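# Open the loose 3-D printer's door fully

## Task

A 3-D printer sits unfixed on a desk. Swing its door open as far as it will go, making sure every one of the printer's feet is still resting on the desk at the end. Afterwards release the door and move the robot away from it. If the printer topples or is left tilted, the task counts as failed.

## Robot and tools

ROBOT. A Rainbow Robotics RB-Y1: a wheeled base (two drive wheels, two rear casters, 0.66 m long, 0.58 m wide, front edge 0.10 m ahead of the wheel axle), a folding torso (the lower part is called the leg), a head with head_camera, and left and right arms, each with a parallel gripper and a wrist camera (left_wrist_camera, right_wrist_camera). The base can drive straight and turn in place but cannot slide sideways.

FRAMES. Base frame: origin on the floor midway between the drive wheels, x forward, y left, z up. The reported chest point (on the spine, 0.08 m under the shoulders), left_hand and right_hand (midpoint between that hand's finger pads) are in this frame. A hand's fingers point along its -z axis and close along its x axis. Printed hand positions can be off, especially at long reach. The odometry frame is the base frame where the scene began; base_odometry counts wheel turns only, so slips look like travel; heading is positive to the left, -3.142 to 3.142.

execute_actions(actions, cameras). actions is a list holding exactly one action object, or empty (then it only reports state and images). One action may contain:
- base: a single relative move from where the base last reported itself, either {"translate_m": d} (metres, forward positive, -3 to 3) or {"rotate_rad": d} (radians, counter-clockwise from above positive, -3.2 to 3.2). Never both.
- joints: one flat object keyed by joint name, each value an absolute target (not an offset), covering both arms, torso and head together. Radians except grippers in metres. Ranges: torso_squat_rad 0 to 1.2 (bigger lowers the chest); torso_shift_rad -0.3 to 0.6 (positive hips forward); torso_pitch_rad -0.2 to 1.4 (positive leans forward); torso_yaw_rad -1.5 to 1.5 (positive left); shoulder_pitch -2.356 to 2.356 (negative raises the arm forward); left_shoulder_roll_rad 0 to 3.141 and right_shoulder_roll_rad -3.141 to 0 (away from the body); shoulder_yaw -2.094 to 2.094; elbow -2.617 to 0.01 (negative bends); forearm_roll -3.141 to 3.141; wrist_pitch -1.57 to 1.919 (negative tips hand forward); hand_roll -2.705 to 2.705; gripper_m 0 to 0.1 (pad gap); head_pan_rad -0.523 to 0.523; head_tilt_rad -0.35 to 1.57 (positive looks down). Names are prefixed left_ or right_. Tolerance for done is ±0.02 (grippers ±0.004).
- speeds: optional caps for this action, translate_m 0.05 to 0.4 m/s, rotate_rad 0.1 to 1.509 rad/s.
- min_time_s: optional minimum duration, 0.1 to 8 s, for arm and head motions.
Torso combined limits: squat+shift <= 1.52; squat-shift+pitch <= 1.57; shift+0.5 pitch-0.4 squat <= 0.7; shift+0.3 pitch-0.5 squat <= 0.39; breaking one leaves the torso off_target. Base moves too long to finish in 8.667 s are refused, as are unknown keys or out-of-range values (nothing moves). No action exceeds 15 s. Joints you omit may still be driving toward earlier targets. cameras: list of camera names or "all"; omitted or null gives all, [] gives none.

wait(seconds): 0 to 10 s, commands nothing and returns state and images. zoom_image(camera, region): region [x0, y0, x1, y1] in pixels of that camera's latest image, at most 504 by 504. head_camera is 896x504, wrist cameras 644x364. finished_scene(scene): ends the current scene by its number once the goal holds; irreversible, and reports success.

READING RESULTS. base_status and joint_status say how each motion ended: done; off_target (stopped short, maybe still pushing); time_out; contact_stop (torso or arm hit something firm); stopped_with_arm (torso halted because an arm contact-stopped); limit_stop_at_own_body (guard prevented hitting the robot's own body; move the arm or torso apart); limit_stop_at_motor_heat. A contact_stop, time_out or stopped_with_arm on one joint halts its whole group (torso joints, or one arm's seven joints) and they hold where they are. "joint command not followed" plus a cause line means a self or arm-to-arm collision check rejected that arm's targets; the gripper part still runs, and the targets may be retried later. on_its_own lists what the call did not command; "held at" is a held target, not a position. After any stop, first back off the arms, then the torso, in separate actions. MOTOR HOT warns from 65 °C; at 80 °C an OVER-TEMPERATURE FAULT brakes that arm. A TORQUE FAULT freezes the robot for 10 s.

CAUTIONS. The base keeps driving into furniture and may keep pushing; the bent leg can reach past the base front and may push the robot backward unseen. Never let the arms collide or press on each other. Push the door gently so the printer does not slide, tip or lift a foot; watch the cameras. Each arm carries at most 3 kg; heavy loads far forward can tip the robot. To grip something, command an opening at least 0.005 m smaller than its width (off_target then is normal). The robot holds its last command between calls. Before finishing, open the gripper and move clear of the printer.

Each tool is called after "Emit:" as name(argument=value, ...) on one line, values as JSON.

## Session

I'll start by looking at the current state and camera images.

Emit:
execute_actions(actions=[])

Scene clock: 0.00 s.
base_odometry: x=+0.000 y=+0.000 heading=+0.000 (m, m, rad; odometry frame)
base_status: not commanded
joint_positions: torso_squat_rad=+0.350 torso_shift_rad=+0.001 torso_pitch_rad=+0.000 torso_yaw_rad=+0.001 left_shoulder_pitch_rad=-0.029 left_shoulder_roll_rad=+0.030 left_shoulder_yaw_rad=+0.035 left_elbow_rad=-0.193 left_forearm_roll_rad=-0.033 left_wrist_pitch_rad=-0.035 left_hand_roll_rad=+0.015 left_gripper_m=+0.100 right_shoulder_pitch_rad=+0.039 right_shoulder_roll_rad=-0.025 right_shoulder_yaw_rad=-0.036 right_elbow_rad=-0.146 right_forearm_roll_rad=-0.029 right_wrist_pitch_rad=-0.045 right_hand_roll_rad=-0.015 right_gripper_m=+0.100 head_pan_rad=+0.001 head_tilt_rad=+0.401
joint_status: not commanded
chest: x=-0.2272 y=-0.0002 z=+1.2475 quat_wxyz=(+1.000, +0.000, +0.000, +0.000) (m; base frame)
left_hand: x=-0.1052 y=+0.2449 z=+0.5732 quat_wxyz=(+0.992, +0.017, -0.127, +0.002) (m; base frame)
right_hand: x=-0.1743 y=-0.2433 z=+0.5652 quat_wxyz=(+0.996, -0.014, -0.077, -0.045) (m; base frame)
pictures: head_camera, left_wrist_camera, right_wrist_camera
Images, in order (width x height): head_camera 896x504, left_wrist_camera 644x364, right_wrist_camera 644x364.

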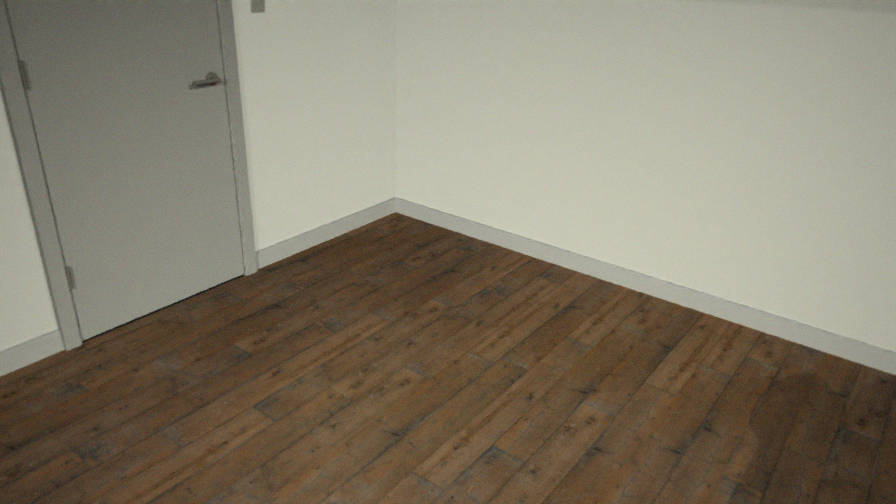

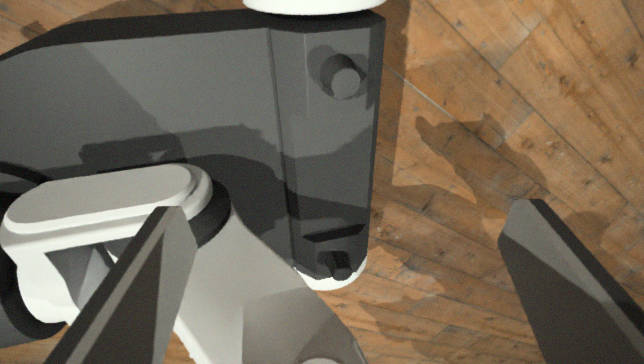

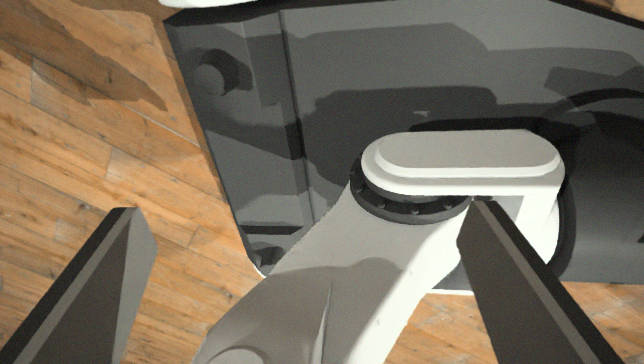

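Emit:
execute_actions(actions=[{"joints": {"head_pan_rad": -0.52, "head_tilt_rad": 0.3}}], cameras=["head_camera"])

Emit:
execute_actions(actions=[{"joints": {"head_pan_rad": 0.52, "head_tilt_rad": 0.3}}], cameras=["head_camera"])

Scene clock: 6.47 s.
base_odometry: x=+0.000 y=+0.000 heading=+0.000 (m, m, rad; odometry frame)
base_status: not commanded
joint_positions: torso_squat_rad=+0.350 torso_shift_rad=+0.001 torso_pitch_rad=+0.000 torso_yaw_rad=+0.001 left_shoulder_pitch_rad=-0.029 left_shoulder_roll_rad=+0.030 left_shoulder_yaw_rad=+0.035 left_elbow_rad=-0.193 left_forearm_roll_rad=-0.033 left_wrist_pitch_rad=-0.035 left_hand_roll_rad=+0.015 left_gripper_m=+0.100 right_shoulder_pitch_rad=+0.039 right_shoulder_roll_rad=-0.025 right_shoulder_yaw_rad=-0.036 right_elbow_rad=-0.146 right_forearm_roll_rad=-0.029 right_wrist_pitch_rad=-0.045 right_hand_roll_rad=-0.015 right_gripper_m=+0.100 head_pan_rad=-0.520 head_tilt_rad=+0.300
joint_status: all done
chest: x=-0.2272 y=-0.0002 z=+1.2475 quat_wxyz=(+1.000, +0.000, +0.000, +0.000) (m; base frame)
left_hand: x=-0.1052 y=+0.2449 z=+0.5732 quat_wxyz=(+0.992, +0.017, -0.127, +0.002) (m; base frame)
right_hand: x=-0.1743 y=-0.2433 z=+0.5652 quat_wxyz=(+0.996, -0.014, -0.077, -0.045) (m; base frame)
pictures: head_camera
Images, in order (width x height): head_camera 896x504.

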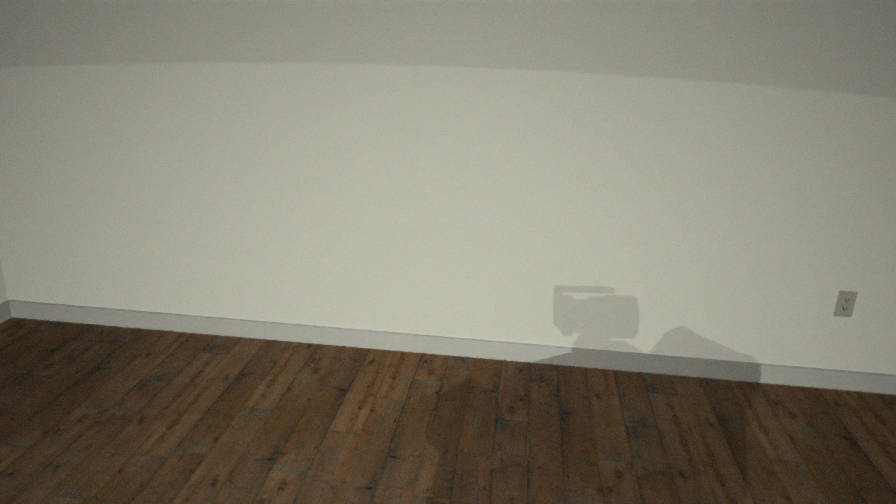

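Scene clock: 7.83 s.
base_odometry: x=+0.000 y=+0.000 heading=+0.000 (m, m, rad; odometry frame)
base_status: not commanded
joint_positions: torso_squat_rad=+0.350 torso_shift_rad=+0.001 torso_pitch_rad=+0.000 torso_yaw_rad=+0.001 left_shoulder_pitch_rad=-0.029 left_shoulder_roll_rad=+0.030 left_shoulder_yaw_rad=+0.035 left_elbow_rad=-0.193 left_forearm_roll_rad=-0.033 left_wrist_pitch_rad=-0.035 left_hand_roll_rad=+0.015 left_gripper_m=+0.100 right_shoulder_pitch_rad=+0.039 right_shoulder_roll_rad=-0.025 right_shoulder_yaw_rad=-0.036 right_elbow_rad=-0.146 right_forearm_roll_rad=-0.029 right_wrist_pitch_rad=-0.045 right_hand_roll_rad=-0.015 right_gripper_m=+0.100 head_pan_rad=+0.520 head_tilt_rad=+0.300
joint_status: all done
chest: x=-0.2272 y=-0.0002 z=+1.2475 quat_wxyz=(+1.000, +0.000, +0.000, +0.000) (m; base frame)
left_hand: x=-0.1052 y=+0.2449 z=+0.5732 quat_wxyz=(+0.992, +0.017, -0.127, +0.002) (m; base frame)
right_hand: x=-0.1743 y=-0.2433 z=+0.5652 quat_wxyz=(+0.996, -0.014, -0.077, -0.045) (m; base frame)
pictures: head_camera
Images, in order (width x height): head_camera 896x504.

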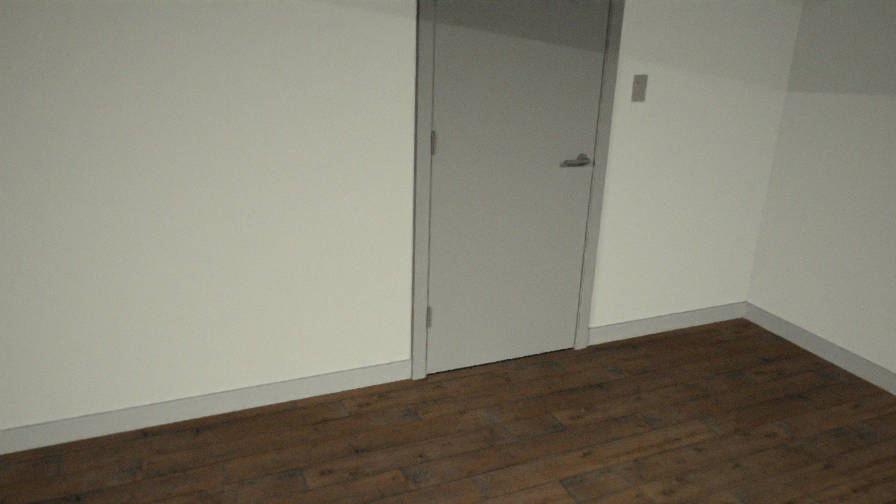

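Emit:
execute_actions(actions=[{"base": {"rotate_rad": 1.6}}], cameras=["head_camera"])

Scene clock: 14.87 s.
base_odometry: x=+0.000 y=+0.000 heading=+1.600 (m, m, rad; odometry frame)
base_status: done
joint_positions: torso_squat_rad=+0.350 torso_shift_rad=+0.001 torso_pitch_rad=+0.000 torso_yaw_rad=+0.001 left_shoulder_pitch_rad=-0.029 left_shoulder_roll_rad=+0.030 left_shoulder_yaw_rad=+0.035 left_elbow_rad=-0.193 left_forearm_roll_rad=-0.033 left_wrist_pitch_rad=-0.035 left_hand_roll_rad=+0.015 left_gripper_m=+0.100 right_shoulder_pitch_rad=+0.039 right_shoulder_roll_rad=-0.025 right_shoulder_yaw_rad=-0.036 right_elbow_rad=-0.146 right_forearm_roll_rad=-0.029 right_wrist_pitch_rad=-0.045 right_hand_roll_rad=-0.015 right_gripper_m=+0.100 head_pan_rad=+0.520 head_tilt_rad=+0.300
joint_status: not commanded
chest: x=-0.2273 y=-0.0002 z=+1.2475 quat_wxyz=(+1.000, +0.000, +0.000, +0.000) (m; base frame)
left_hand: x=-0.1052 y=+0.2449 z=+0.5732 quat_wxyz=(+0.992, +0.017, -0.127, +0.002) (m; base frame)
right_hand: x=-0.1743 y=-0.2433 z=+0.5652 quat_wxyz=(+0.996, -0.014, -0.077, -0.045) (m; base frame)
pictures: head_camera
Images, in order (width x height): head_camera 896x504.

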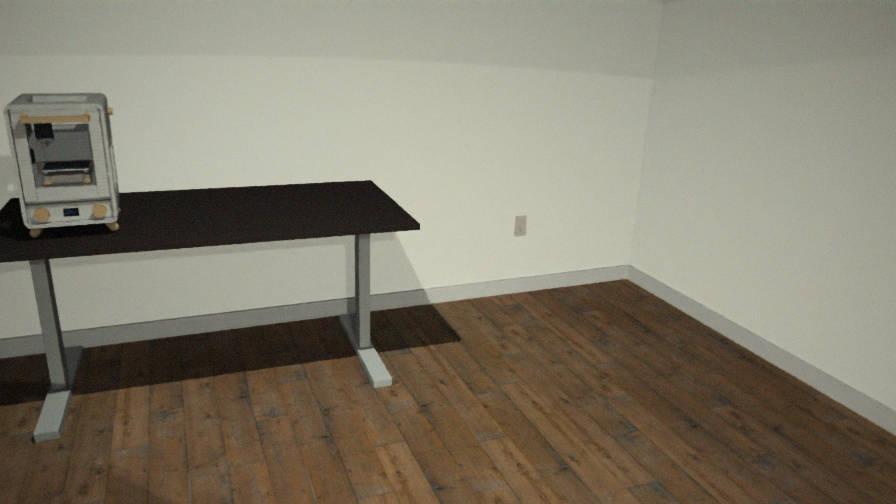

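Emit:
zoom_image(camera="head_camera", region=[0, 70, 200, 260])

Region (0, 70, 200, 260) of head_camera's 896x504 image, scaled by 2.520, with more detail than that image has; it fills the top 479 rows of this view, and the rest is white.

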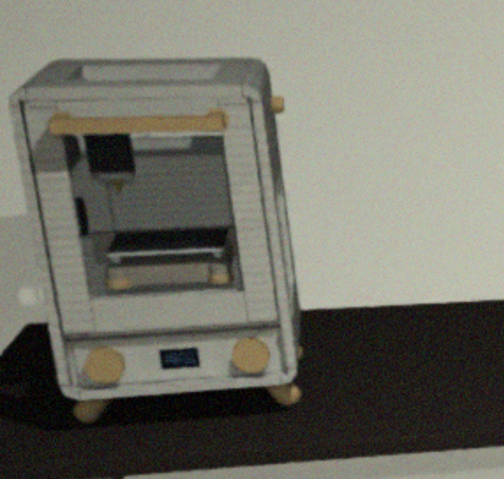

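Emit:
execute_actions(actions=[{"base": {"rotate_rad": 1.2}, "joints": {"head_pan_rad": -0.1, "head_tilt_rad": 0.3}}], cameras=["head_camera"])

Scene clock: 46.43 s.
base_odometry: x=+0.000 y=+0.000 heading=+2.799 (m, m, rad; odometry frame)
base_status: done
joint_positions: torso_squat_rad=+0.350 torso_shift_rad=+0.001 torso_pitch_rad=+0.000 torso_yaw_rad=+0.001 left_shoulder_pitch_rad=-0.029 left_shoulder_roll_rad=+0.030 left_shoulder_yaw_rad=+0.035 left_elbow_rad=-0.193 left_forearm_roll_rad=-0.033 left_wrist_pitch_rad=-0.035 left_hand_roll_rad=+0.015 left_gripper_m=+0.100 right_shoulder_pitch_rad=+0.039 right_shoulder_roll_rad=-0.025 right_shoulder_yaw_rad=-0.036 right_elbow_rad=-0.146 right_forearm_roll_rad=-0.029 right_wrist_pitch_rad=-0.045 right_hand_roll_rad=-0.015 right_gripper_m=+0.100 head_pan_rad=-0.100 head_tilt_rad=+0.300
joint_status: all done
chest: x=-0.2273 y=-0.0002 z=+1.2475 quat_wxyz=(+1.000, +0.000, +0.000, +0.000) (m; base frame)
left_hand: x=-0.1052 y=+0.2449 z=+0.5732 quat_wxyz=(+0.992, +0.017, -0.127, +0.002) (m; base frame)
right_hand: x=-0.1743 y=-0.2433 z=+0.5652 quat_wxyz=(+0.996, -0.014, -0.077, -0.045) (m; base frame)
pictures: head_camera
Images, in order (width x height): head_camera 896x504.

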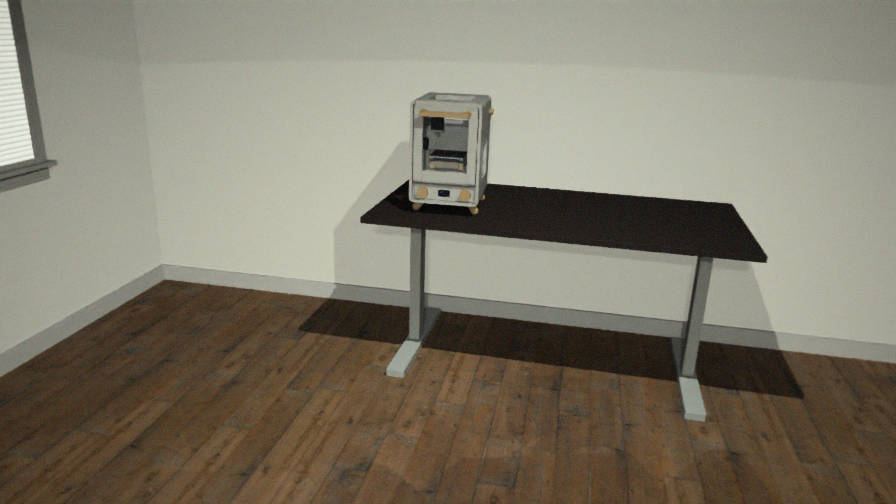

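Emit:
zoom_image(camera="head_camera", region=[370, 80, 530, 240])

Region (370, 80, 530, 240) of head_camera's 896x504 image, scaled by 3.150, with more detail than that image has.

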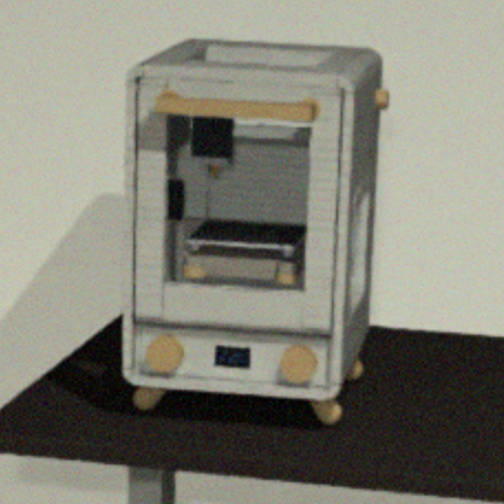

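Emit:
execute_actions(actions=[{"base": {"translate_m": 2.0}, "joints": {"head_pan_rad": -0.3, "head_tilt_rad": 0.4}}], cameras=["head_camera"])

Scene clock: 101.00 s.
base_odometry: x=-1.884 y=+0.670 heading=+2.800 (m, m, rad; odometry frame)
base_status: done
joint_positions: torso_squat_rad=+0.350 torso_shift_rad=+0.001 torso_pitch_rad=+0.000 torso_yaw_rad=+0.001 left_shoulder_pitch_rad=-0.029 left_shoulder_roll_rad=+0.030 left_shoulder_yaw_rad=+0.035 left_elbow_rad=-0.193 left_forearm_roll_rad=-0.033 left_wrist_pitch_rad=-0.035 left_hand_roll_rad=+0.015 left_gripper_m=+0.100 right_shoulder_pitch_rad=+0.039 right_shoulder_roll_rad=-0.025 right_shoulder_yaw_rad=-0.036 right_elbow_rad=-0.146 right_forearm_roll_rad=-0.029 right_wrist_pitch_rad=-0.045 right_hand_roll_rad=-0.015 right_gripper_m=+0.100 head_pan_rad=-0.300 head_tilt_rad=+0.400
joint_status: all done
chest: x=-0.2272 y=-0.0002 z=+1.2475 quat_wxyz=(+1.000, +0.000, +0.000, +0.000) (m; base frame)
left_hand: x=-0.1052 y=+0.2449 z=+0.5732 quat_wxyz=(+0.992, +0.017, -0.127, +0.002) (m; base frame)
right_hand: x=-0.1743 y=-0.2433 z=+0.5652 quat_wxyz=(+0.996, -0.014, -0.077, -0.045) (m; base frame)
pictures: head_camera
Images, in order (width x height): head_camera 896x504.

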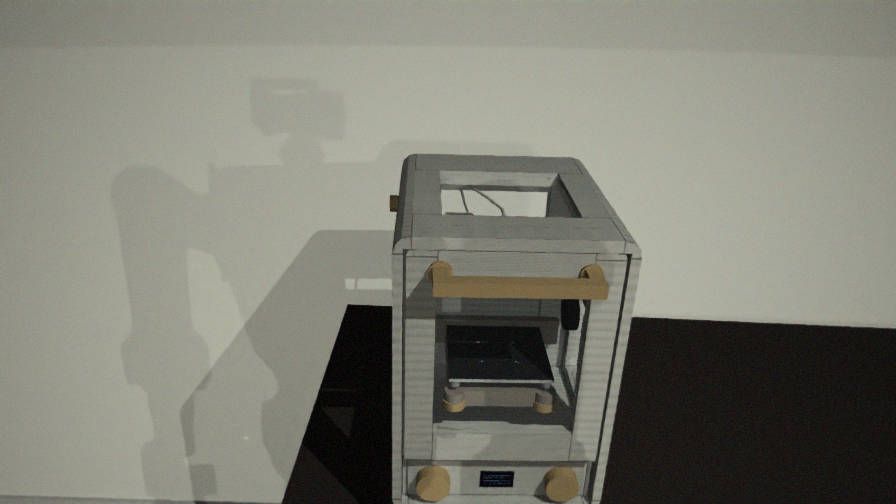

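Emit:
execute_actions(actions=[{"joints": {"head_pan_rad": -0.37, "head_tilt_rad": 0.85}}], cameras=["head_camera"])

Scene clock: 106.93 s.
base_odometry: x=-1.884 y=+0.670 heading=+2.800 (m, m, rad; odometry frame)
base_status: not commanded
joint_positions: torso_squat_rad=+0.350 torso_shift_rad=+0.001 torso_pitch_rad=+0.000 torso_yaw_rad=+0.001 left_shoulder_pitch_rad=-0.029 left_shoulder_roll_rad=+0.030 left_shoulder_yaw_rad=+0.035 left_elbow_rad=-0.193 left_forearm_roll_rad=-0.033 left_wrist_pitch_rad=-0.035 left_hand_roll_rad=+0.015 left_gripper_m=+0.100 right_shoulder_pitch_rad=+0.039 right_shoulder_roll_rad=-0.025 right_shoulder_yaw_rad=-0.036 right_elbow_rad=-0.146 right_forearm_roll_rad=-0.029 right_wrist_pitch_rad=-0.045 right_hand_roll_rad=-0.015 right_gripper_m=+0.100 head_pan_rad=-0.370 head_tilt_rad=+0.850
joint_status: all done
chest: x=-0.2272 y=-0.0002 z=+1.2475 quat_wxyz=(+1.000, +0.000, +0.000, +0.000) (m; base frame)
left_hand: x=-0.1052 y=+0.2449 z=+0.5732 quat_wxyz=(+0.992, +0.017, -0.127, +0.002) (m; base frame)
right_hand: x=-0.1743 y=-0.2433 z=+0.5652 quat_wxyz=(+0.996, -0.014, -0.077, -0.045) (m; base frame)
pictures: head_camera
Images, in order (width x height): head_camera 896x504.

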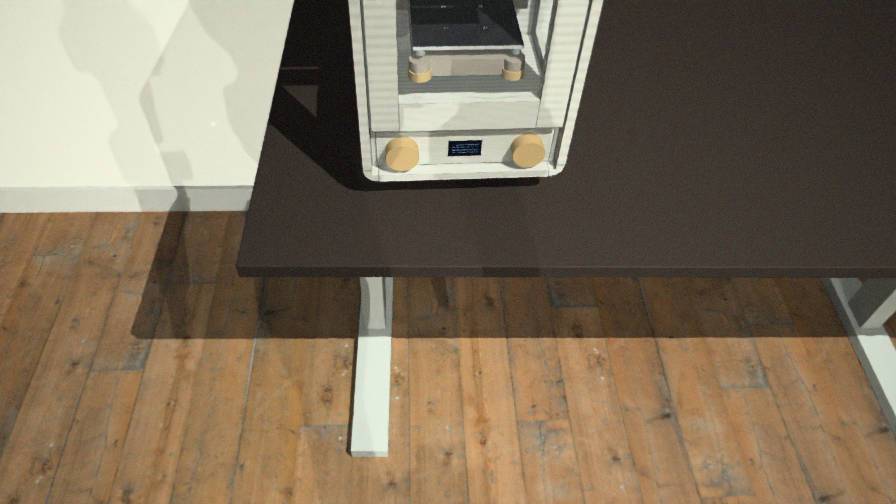

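Emit:
zoom_image(camera="head_camera", region=[220, 0, 620, 300])

Emit:
zoom_image(camera="head_camera", region=[270, 260, 514, 504])

Region (220, 0, 620, 300) of head_camera's 896x504 image, scaled by 1.260, with more detail than that image has; it fills the top 378 rows of this view, and the rest is white.

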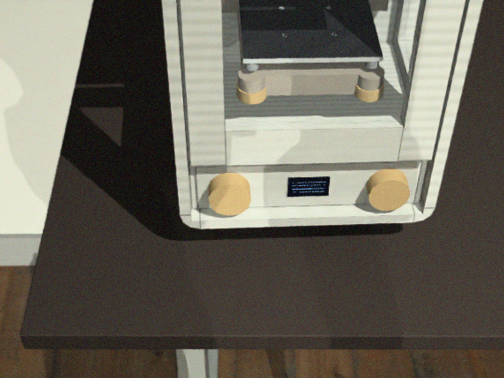

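Region (270, 260, 514, 504) of head_camera's 896x504 image, scaled by 2.066, with more detail than that image has.

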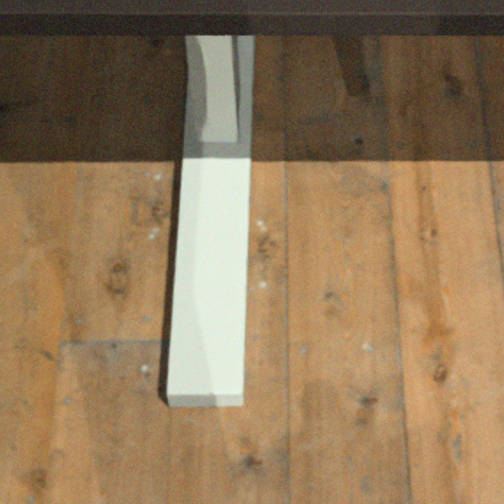

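Emit:
execute_actions(actions=[{"base": {"rotate_rad": -0.34}, "joints": {"head_pan_rad": -0.15, "head_tilt_rad": 0.6, "right_elbow_rad": -2.0, "right_forearm_roll_rad": 3.14, "right_wrist_pitch_rad": -0.4, "right_shoulder_pitch_rad": 0.0, "right_shoulder_roll_rad": -0.02, "right_shoulder_yaw_rad": 0.0, "right_hand_roll_rad": 0.0, "left_elbow_rad": -2.0, "left_wrist_pitch_rad": 0.0, "left_shoulder_pitch_rad": 0.0, "left_shoulder_yaw_rad": 0.0, "left_forearm_roll_rad": 0.0}}])

Scene clock: 229.63 s.
base_odometry: x=-1.884 y=+0.670 heading=+2.460 (m, m, rad; odometry frame)
base_status: done
joint_positions: torso_squat_rad=+0.350 torso_shift_rad=+0.001 torso_pitch_rad=+0.000 torso_yaw_rad=+0.001 left_shoulder_pitch_rad=+0.000 left_shoulder_roll_rad=+0.030 left_shoulder_yaw_rad=+0.000 left_elbow_rad=-2.000 left_forearm_roll_rad=+0.000 left_wrist_pitch_rad=+0.000 left_hand_roll_rad=+0.015 left_gripper_m=+0.100 right_shoulder_pitch_rad=+0.000 right_shoulder_roll_rad=-0.020 right_shoulder_yaw_rad=+0.000 right_elbow_rad=-2.000 right_forearm_roll_rad=+3.140 right_wrist_pitch_rad=-0.400 right_hand_roll_rad=+0.000 right_gripper_m=+0.100 head_pan_rad=-0.150 head_tilt_rad=+0.600
joint_status: all done
chest: x=-0.2272 y=-0.0002 z=+1.2475 quat_wxyz=(+1.000, +0.000, +0.000, +0.000) (m; base frame)
left_hand: x=+0.2590 y=+0.2233 z=+1.2261 quat_wxyz=(+0.540, +0.002, -0.841, -0.008) (m; base frame)
right_hand: x=+0.2801 y=-0.2236 z=+1.1367 quat_wxyz=(-0.007, -0.717, +0.006, +0.697) (m; base frame)
pictures: head_camera, left_wrist_camera, right_wrist_camera
Images, in order (width x height): head_camera 896x504, left_wrist_camera 644x364, right_wrist_camera 644x364.

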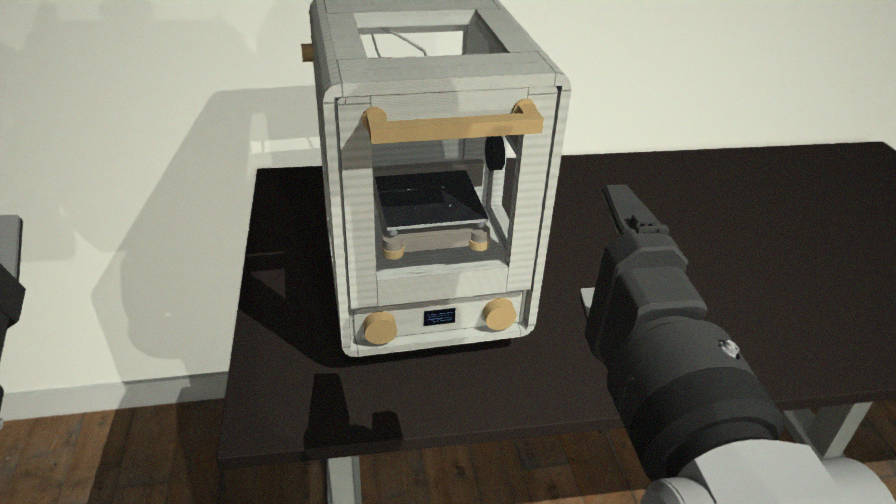

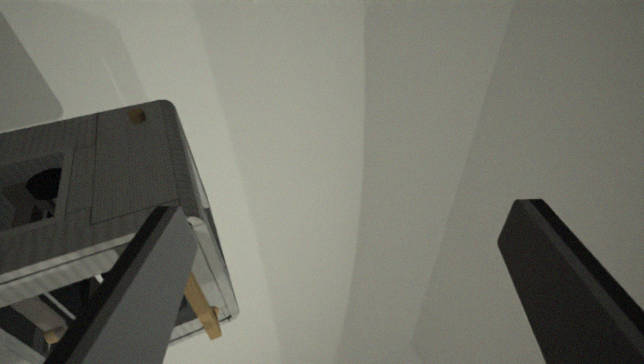

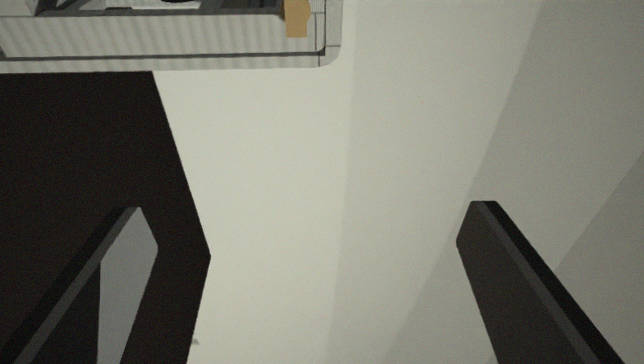

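Emit:
zoom_image(camera="head_camera", region=[560, 170, 720, 330])

Emit:
zoom_image(camera="head_camera", region=[290, 0, 590, 200])

Emit:
zoom_image(camera="head_camera", region=[310, 200, 570, 380])

Region (560, 170, 720, 330) of head_camera's 896x504 image, scaled by 3.150, with more detail than that image has.

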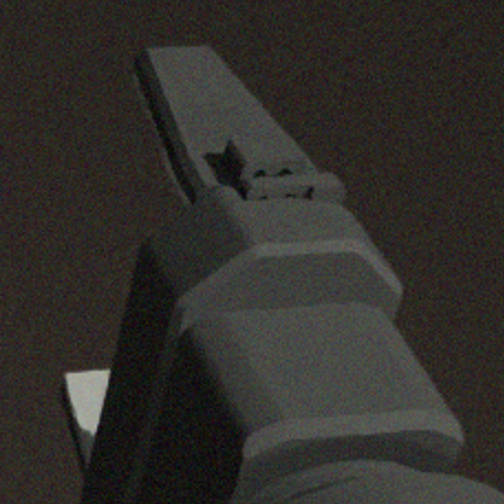

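Region (290, 0, 590, 200) of head_camera's 896x504 image, scaled by 1.680, with more detail than that image has.

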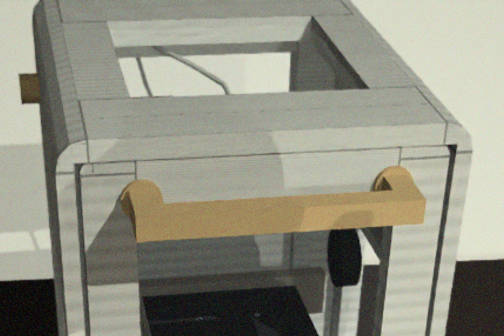

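Region (310, 200, 570, 380) of head_camera's 896x504 image, scaled by 1.938, with more detail than that image has; it fills the top 349 rows of this view, and the rest is white.

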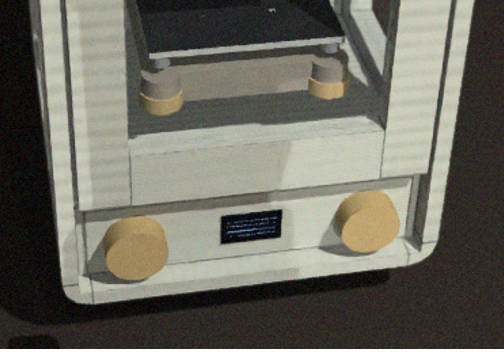

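Emit:
execute_actions(actions=[{"joints": {"torso_shift_rad": 0.15, "torso_yaw_rad": -0.35, "head_pan_rad": 0.12, "head_tilt_rad": 0.55, "right_shoulder_pitch_rad": 0.058, "right_shoulder_roll_rad": -0.021, "right_shoulder_yaw_rad": 0.369, "right_elbow_rad": -2.071, "right_forearm_roll_rad": 3.14, "right_wrist_pitch_rad": -0.441, "right_hand_roll_rad": 0.0, "left_shoulder_pitch_rad": -1.29, "left_shoulder_roll_rad": 0.655, "left_shoulder_yaw_rad": -0.698, "left_elbow_rad": -1.444, "left_forearm_roll_rad": 0.632, "left_wrist_pitch_rad": 1.706, "left_hand_roll_rad": -0.4375}, "min_time_s": 2.0}])

Scene clock: 351.93 s.
base_odometry: x=-1.884 y=+0.670 heading=+2.460 (m, m, rad; odometry frame)
base_status: not commanded
joint_positions: torso_squat_rad=+0.350 torso_shift_rad=+0.150 torso_pitch_rad=+0.000 torso_yaw_rad=-0.350 left_shoulder_pitch_rad=-1.290 left_shoulder_roll_rad=+0.655 left_shoulder_yaw_rad=-0.698 left_elbow_rad=-1.444 left_forearm_roll_rad=+0.632 left_wrist_pitch_rad=+1.706 left_hand_roll_rad=-0.437 left_gripper_m=+0.100 right_shoulder_pitch_rad=+0.058 right_shoulder_roll_rad=-0.021 right_shoulder_yaw_rad=+0.369 right_elbow_rad=-2.071 right_forearm_roll_rad=+3.140 right_wrist_pitch_rad=-0.441 right_hand_roll_rad=+0.000 right_gripper_m=+0.100 head_pan_rad=+0.120 head_tilt_rad=+0.550
joint_status: all done
chest: x=-0.1297 y=-0.0002 z=+1.2401 quat_wxyz=(+0.985, +0.000, +0.000, -0.174) (m; base frame)
left_hand: x=+0.4644 y=-0.0376 z=+1.2226 quat_wxyz=(+0.664, +0.248, -0.266, -0.654) (m; base frame)
right_hand: x=+0.2850 y=-0.2070 z=+1.1245 quat_wxyz=(+0.000, -0.707, +0.000, +0.707) (m; base frame)
pictures: head_camera, left_wrist_camera, right_wrist_camera
Images, in order (width x height): head_camera 896x504, left_wrist_camera 644x364, right_wrist_camera 644x364.

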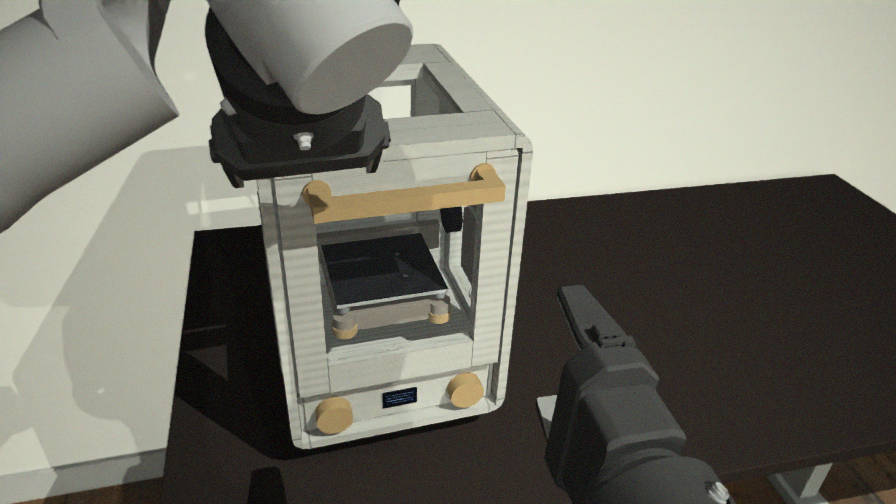

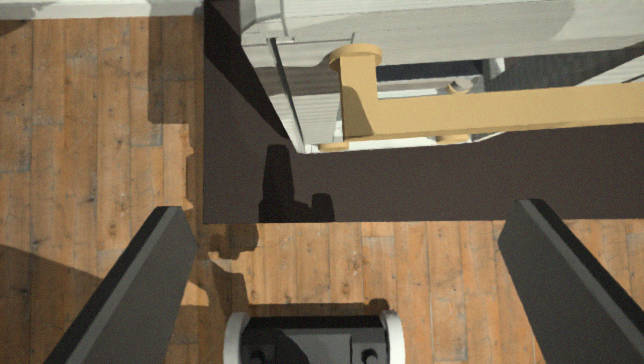

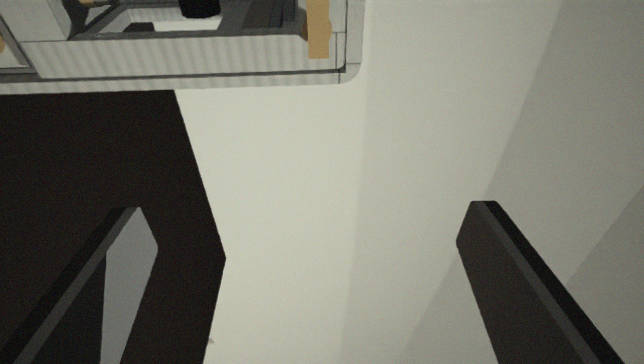

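Emit:
execute_actions(actions=[{"base": {"translate_m": 0.17}, "joints": {"head_pan_rad": 0.1, "head_tilt_rad": 0.65}, "speeds": {"translate_m": 0.2}}])

Scene clock: 364.17 s.
base_odometry: x=-2.016 y=+0.777 heading=+2.460 (m, m, rad; odometry frame)
base_status: done
joint_positions: torso_squat_rad=+0.350 torso_shift_rad=+0.150 torso_pitch_rad=+0.000 torso_yaw_rad=-0.350 left_shoulder_pitch_rad=-1.290 left_shoulder_roll_rad=+0.655 left_shoulder_yaw_rad=-0.698 left_elbow_rad=-1.444 left_forearm_roll_rad=+0.632 left_wrist_pitch_rad=+1.706 left_hand_roll_rad=-0.437 left_gripper_m=+0.100 right_shoulder_pitch_rad=+0.058 right_shoulder_roll_rad=-0.021 right_shoulder_yaw_rad=+0.369 right_elbow_rad=-2.071 right_forearm_roll_rad=+3.140 right_wrist_pitch_rad=-0.441 right_hand_roll_rad=+0.000 right_gripper_m=+0.100 head_pan_rad=+0.100 head_tilt_rad=+0.650
joint_status: all done
chest: x=-0.1297 y=-0.0002 z=+1.2401 quat_wxyz=(+0.985, +0.000, +0.000, -0.174) (m; base frame)
left_hand: x=+0.4644 y=-0.0376 z=+1.2227 quat_wxyz=(+0.664, +0.248, -0.266, -0.654) (m; base frame)
right_hand: x=+0.2850 y=-0.2070 z=+1.1245 quat_wxyz=(+0.000, -0.707, +0.000, +0.707) (m; base frame)
pictures: head_camera, left_wrist_camera, right_wrist_camera
Images, in order (width x height): head_camera 896x504, left_wrist_camera 644x364, right_wrist_camera 644x364.

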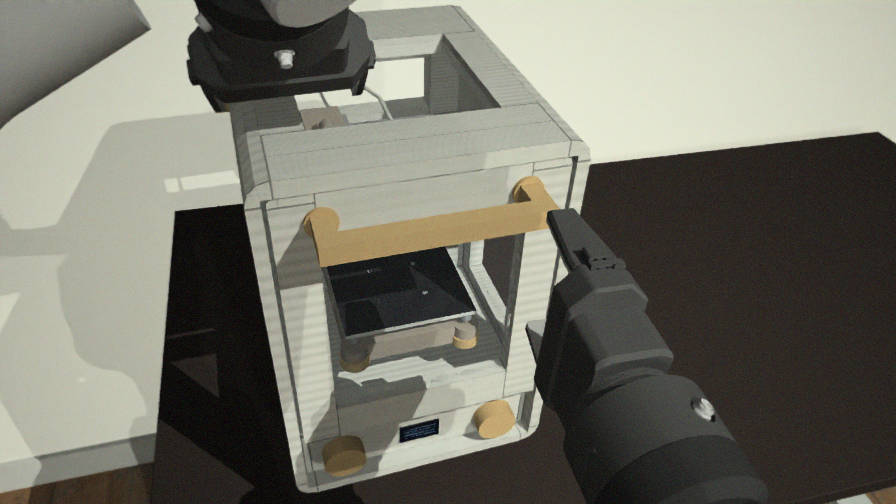

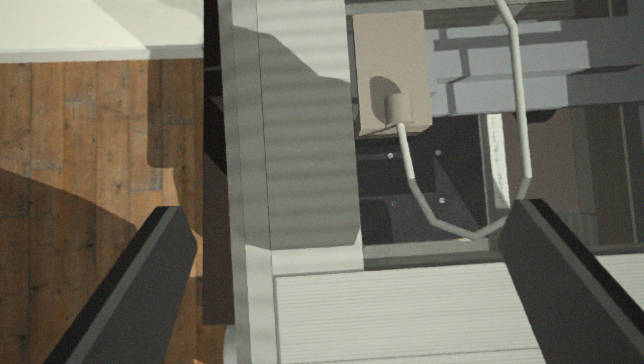

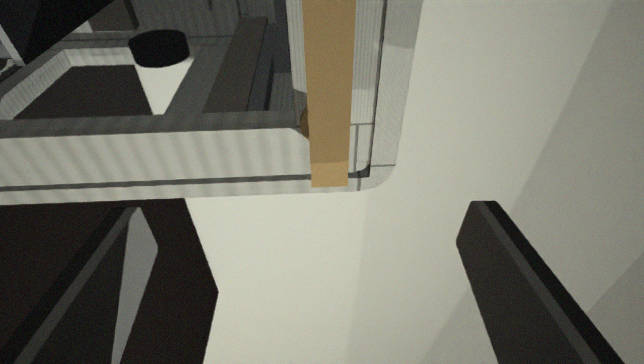

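Emit:
execute_actions(actions=[{"joints": {"right_shoulder_pitch_rad": 0.038, "right_shoulder_roll_rad": -0.016, "right_shoulder_yaw_rad": 0.423, "right_elbow_rad": -2.099, "right_wrist_pitch_rad": -0.489, "left_shoulder_roll_rad": 0.697, "left_gripper_m": 0.085}, "base": {"translate_m": 0.05}, "speeds": {"translate_m": 0.1}}])

Scene clock: 395.10 s.
base_odometry: x=-2.055 y=+0.809 heading=+2.460 (m, m, rad; odometry frame)
base_status: done
joint_positions: torso_squat_rad=+0.350 torso_shift_rad=+0.150 torso_pitch_rad=+0.000 torso_yaw_rad=-0.350 left_shoulder_pitch_rad=-1.290 left_shoulder_roll_rad=+0.697 left_shoulder_yaw_rad=-0.698 left_elbow_rad=-1.444 left_forearm_roll_rad=+0.632 left_wrist_pitch_rad=+1.706 left_hand_roll_rad=-0.437 left_gripper_m=+0.085 right_shoulder_pitch_rad=+0.038 right_shoulder_roll_rad=-0.016 right_shoulder_yaw_rad=+0.423 right_elbow_rad=-2.099 right_forearm_roll_rad=+3.140 right_wrist_pitch_rad=-0.489 right_hand_roll_rad=+0.000 right_gripper_m=+0.100 head_pan_rad=+0.100 head_tilt_rad=+0.650
joint_status: all done
chest: x=-0.1296 y=-0.0002 z=+1.2401 quat_wxyz=(+0.985, +0.000, +0.000, -0.174) (m; base frame)
left_hand: x=+0.4750 y=-0.0171 z=+1.2301 quat_wxyz=(+0.673, +0.260, -0.265, -0.640) (m; base frame)
right_hand: x=+0.2853 y=-0.1772 z=+1.1359 quat_wxyz=(-0.021, -0.707, -0.022, +0.707) (m; base frame)
pictures: head_camera, left_wrist_camera, right_wrist_camera
Images, in order (width x height): head_camera 896x504, left_wrist_camera 644x364, right_wrist_camera 644x364.

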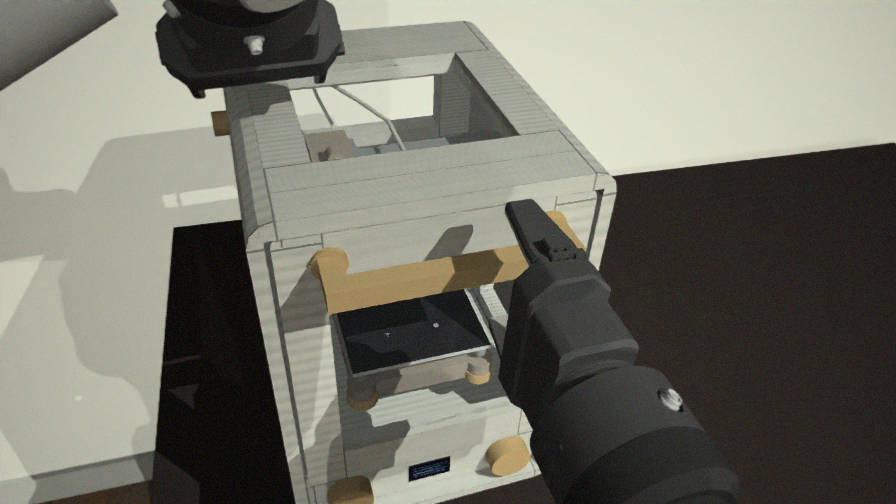

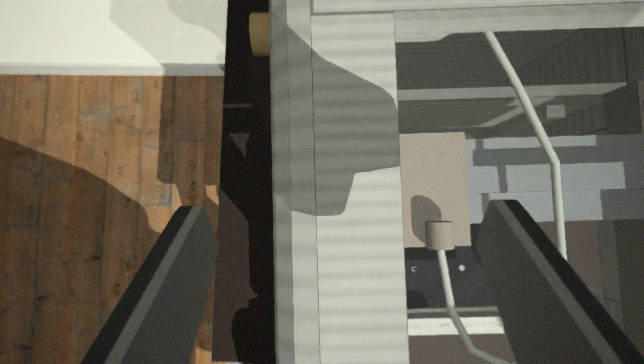

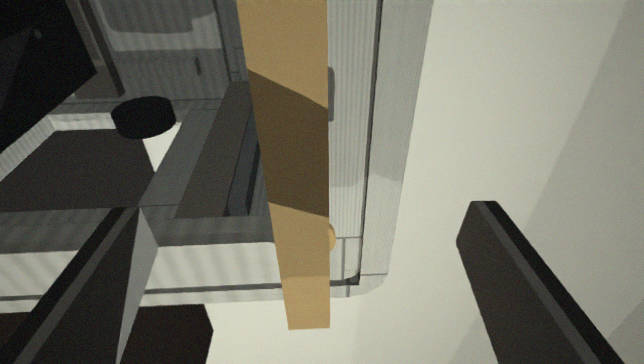

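Emit:
execute_actions(actions=[{"joints": {"right_elbow_rad": -2.094, "left_shoulder_pitch_rad": -1.302, "left_shoulder_roll_rad": 0.798, "left_shoulder_yaw_rad": -0.84, "left_elbow_rad": -1.649, "left_forearm_roll_rad": 0.785, "left_wrist_pitch_rad": 1.752, "left_hand_roll_rad": -0.211, "left_gripper_m": 0.078}, "base": {"translate_m": 0.033}, "speeds": {"translate_m": 0.06}, "min_time_s": 1.0}])

Scene clock: 429.97 s.
base_odometry: x=-2.081 y=+0.830 heading=+2.459 (m, m, rad; odometry frame)
base_status: done
joint_positions: torso_squat_rad=+0.350 torso_shift_rad=+0.150 torso_pitch_rad=+0.000 torso_yaw_rad=-0.350 left_shoulder_pitch_rad=-1.302 left_shoulder_roll_rad=+0.798 left_shoulder_yaw_rad=-0.840 left_elbow_rad=-1.649 left_forearm_roll_rad=+0.785 left_wrist_pitch_rad=+1.752 left_hand_roll_rad=-0.211 left_gripper_m=+0.078 right_shoulder_pitch_rad=+0.038 right_shoulder_roll_rad=-0.016 right_shoulder_yaw_rad=+0.423 right_elbow_rad=-2.094 right_forearm_roll_rad=+3.140 right_wrist_pitch_rad=-0.489 right_hand_roll_rad=+0.000 right_gripper_m=+0.100 head_pan_rad=+0.100 head_tilt_rad=+0.650
joint_status: all done
chest: x=-0.1297 y=-0.0002 z=+1.2401 quat_wxyz=(+0.985, +0.000, +0.000, -0.174) (m; base frame)
left_hand: x=+0.4308 y=-0.0132 z=+1.2095 quat_wxyz=(+0.687, +0.247, -0.250, -0.636) (m; base frame)
right_hand: x=+0.2857 y=-0.1772 z=+1.1338 quat_wxyz=(-0.021, -0.705, -0.022, +0.709) (m; base frame)
pictures: head_camera, left_wrist_camera, right_wrist_camera
Images, in order (width x height): head_camera 896x504, left_wrist_camera 644x364, right_wrist_camera 644x364.

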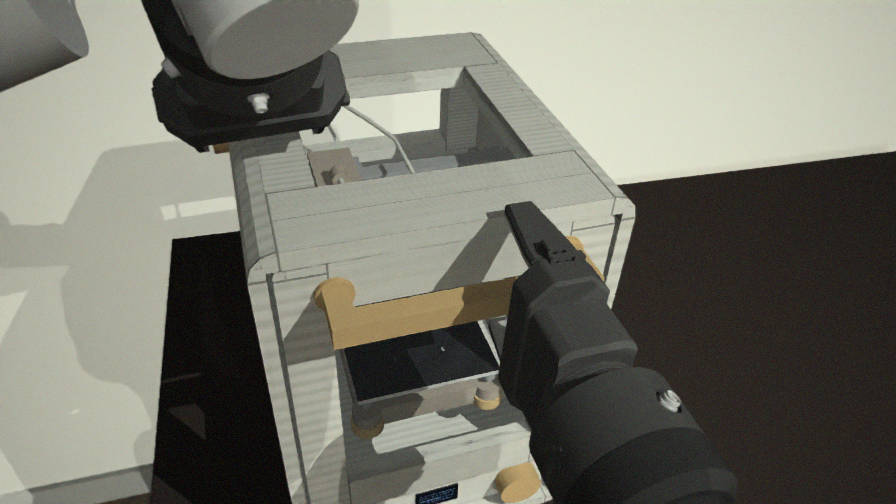

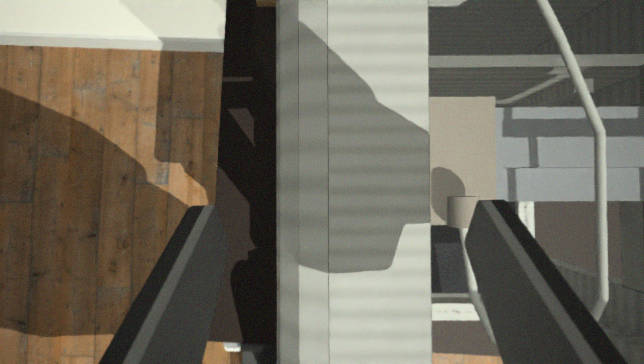

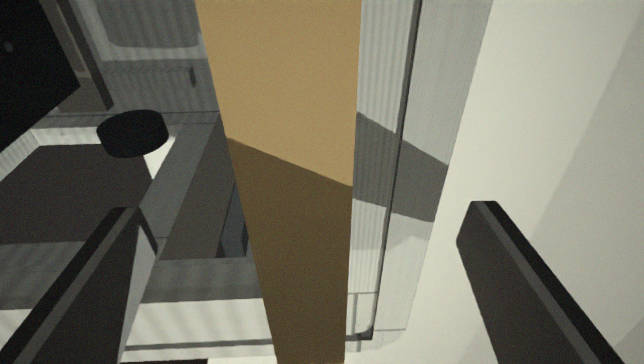

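Emit:
execute_actions(actions=[{"joints": {"right_gripper_m": 0.01, "left_shoulder_pitch_rad": -1.202, "left_shoulder_roll_rad": 0.75, "left_gripper_m": 0.082}, "min_time_s": 1.2}])

Scene clock: 439.43 s.
base_odometry: x=-2.081 y=+0.830 heading=+2.459 (m, m, rad; odometry frame)
base_status: not commanded
joint_positions: torso_squat_rad=+0.350 torso_shift_rad=+0.150 torso_pitch_rad=+0.000 torso_yaw_rad=-0.350 left_shoulder_pitch_rad=-1.271 left_shoulder_roll_rad=+0.782 left_shoulder_yaw_rad=-0.831 left_elbow_rad=-1.650 left_forearm_roll_rad=+0.779 left_wrist_pitch_rad=+1.750 left_hand_roll_rad=-0.210 left_gripper_m=+0.082 right_shoulder_pitch_rad=+0.038 right_shoulder_roll_rad=-0.016 right_shoulder_yaw_rad=+0.423 right_elbow_rad=-2.094 right_forearm_roll_rad=+3.140 right_wrist_pitch_rad=-0.489 right_hand_roll_rad=+0.000 right_gripper_m=+0.017 head_pan_rad=+0.100 head_tilt_rad=+0.650
joint_status: left_shoulder_pitch_rad contact_stop (moved +0.031 of +0.100); left_shoulder_roll_rad contact_stop_at_left_shoulder_pitch_rad (moved -0.016 of -0.048); right_gripper_m off_target (ended at +0.017, target +0.010); the others done
on_its_own: left_shoulder_pitch_rad is held at -1.269, not at your -1.202, since a contact_stop; left_shoulder_roll_rad is held at +0.781, not at your +0.750, since a contact_stop
chest: x=-0.1299 y=-0.0002 z=+1.2401 quat_wxyz=(+0.985, +0.000, +0.000, -0.174) (m; base frame)
left_hand: x=+0.4270 y=-0.0150 z=+1.1949 quat_wxyz=(+0.690, +0.237, -0.242, -0.640) (m; base frame)
right_hand: x=+0.2856 y=-0.1772 z=+1.1336 quat_wxyz=(-0.021, -0.705, -0.022, +0.709) (m; base frame)
pictures: head_camera, left_wrist_camera, right_wrist_camera
Images, in order (width x height): head_camera 896x504, left_wrist_camera 644x364, right_wrist_camera 644x364.

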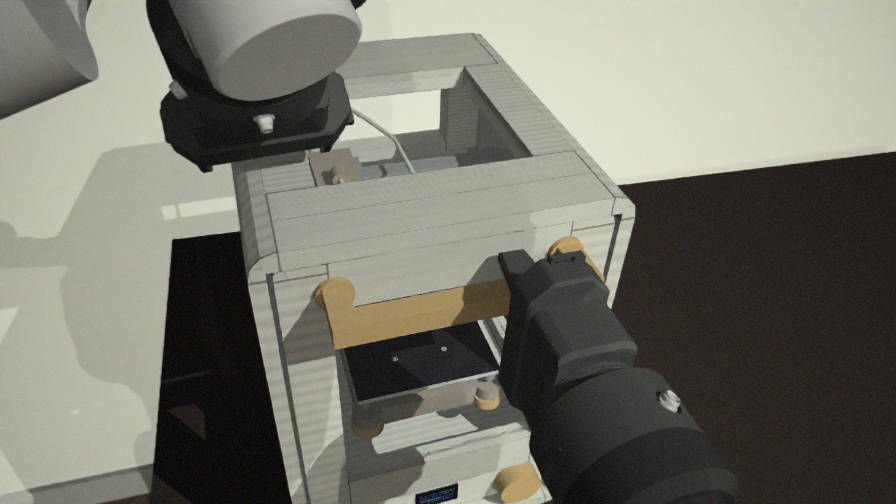

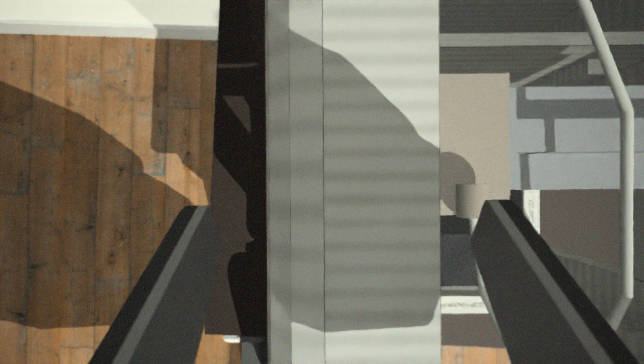

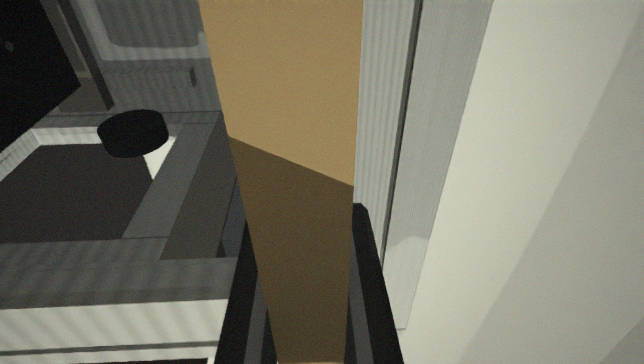

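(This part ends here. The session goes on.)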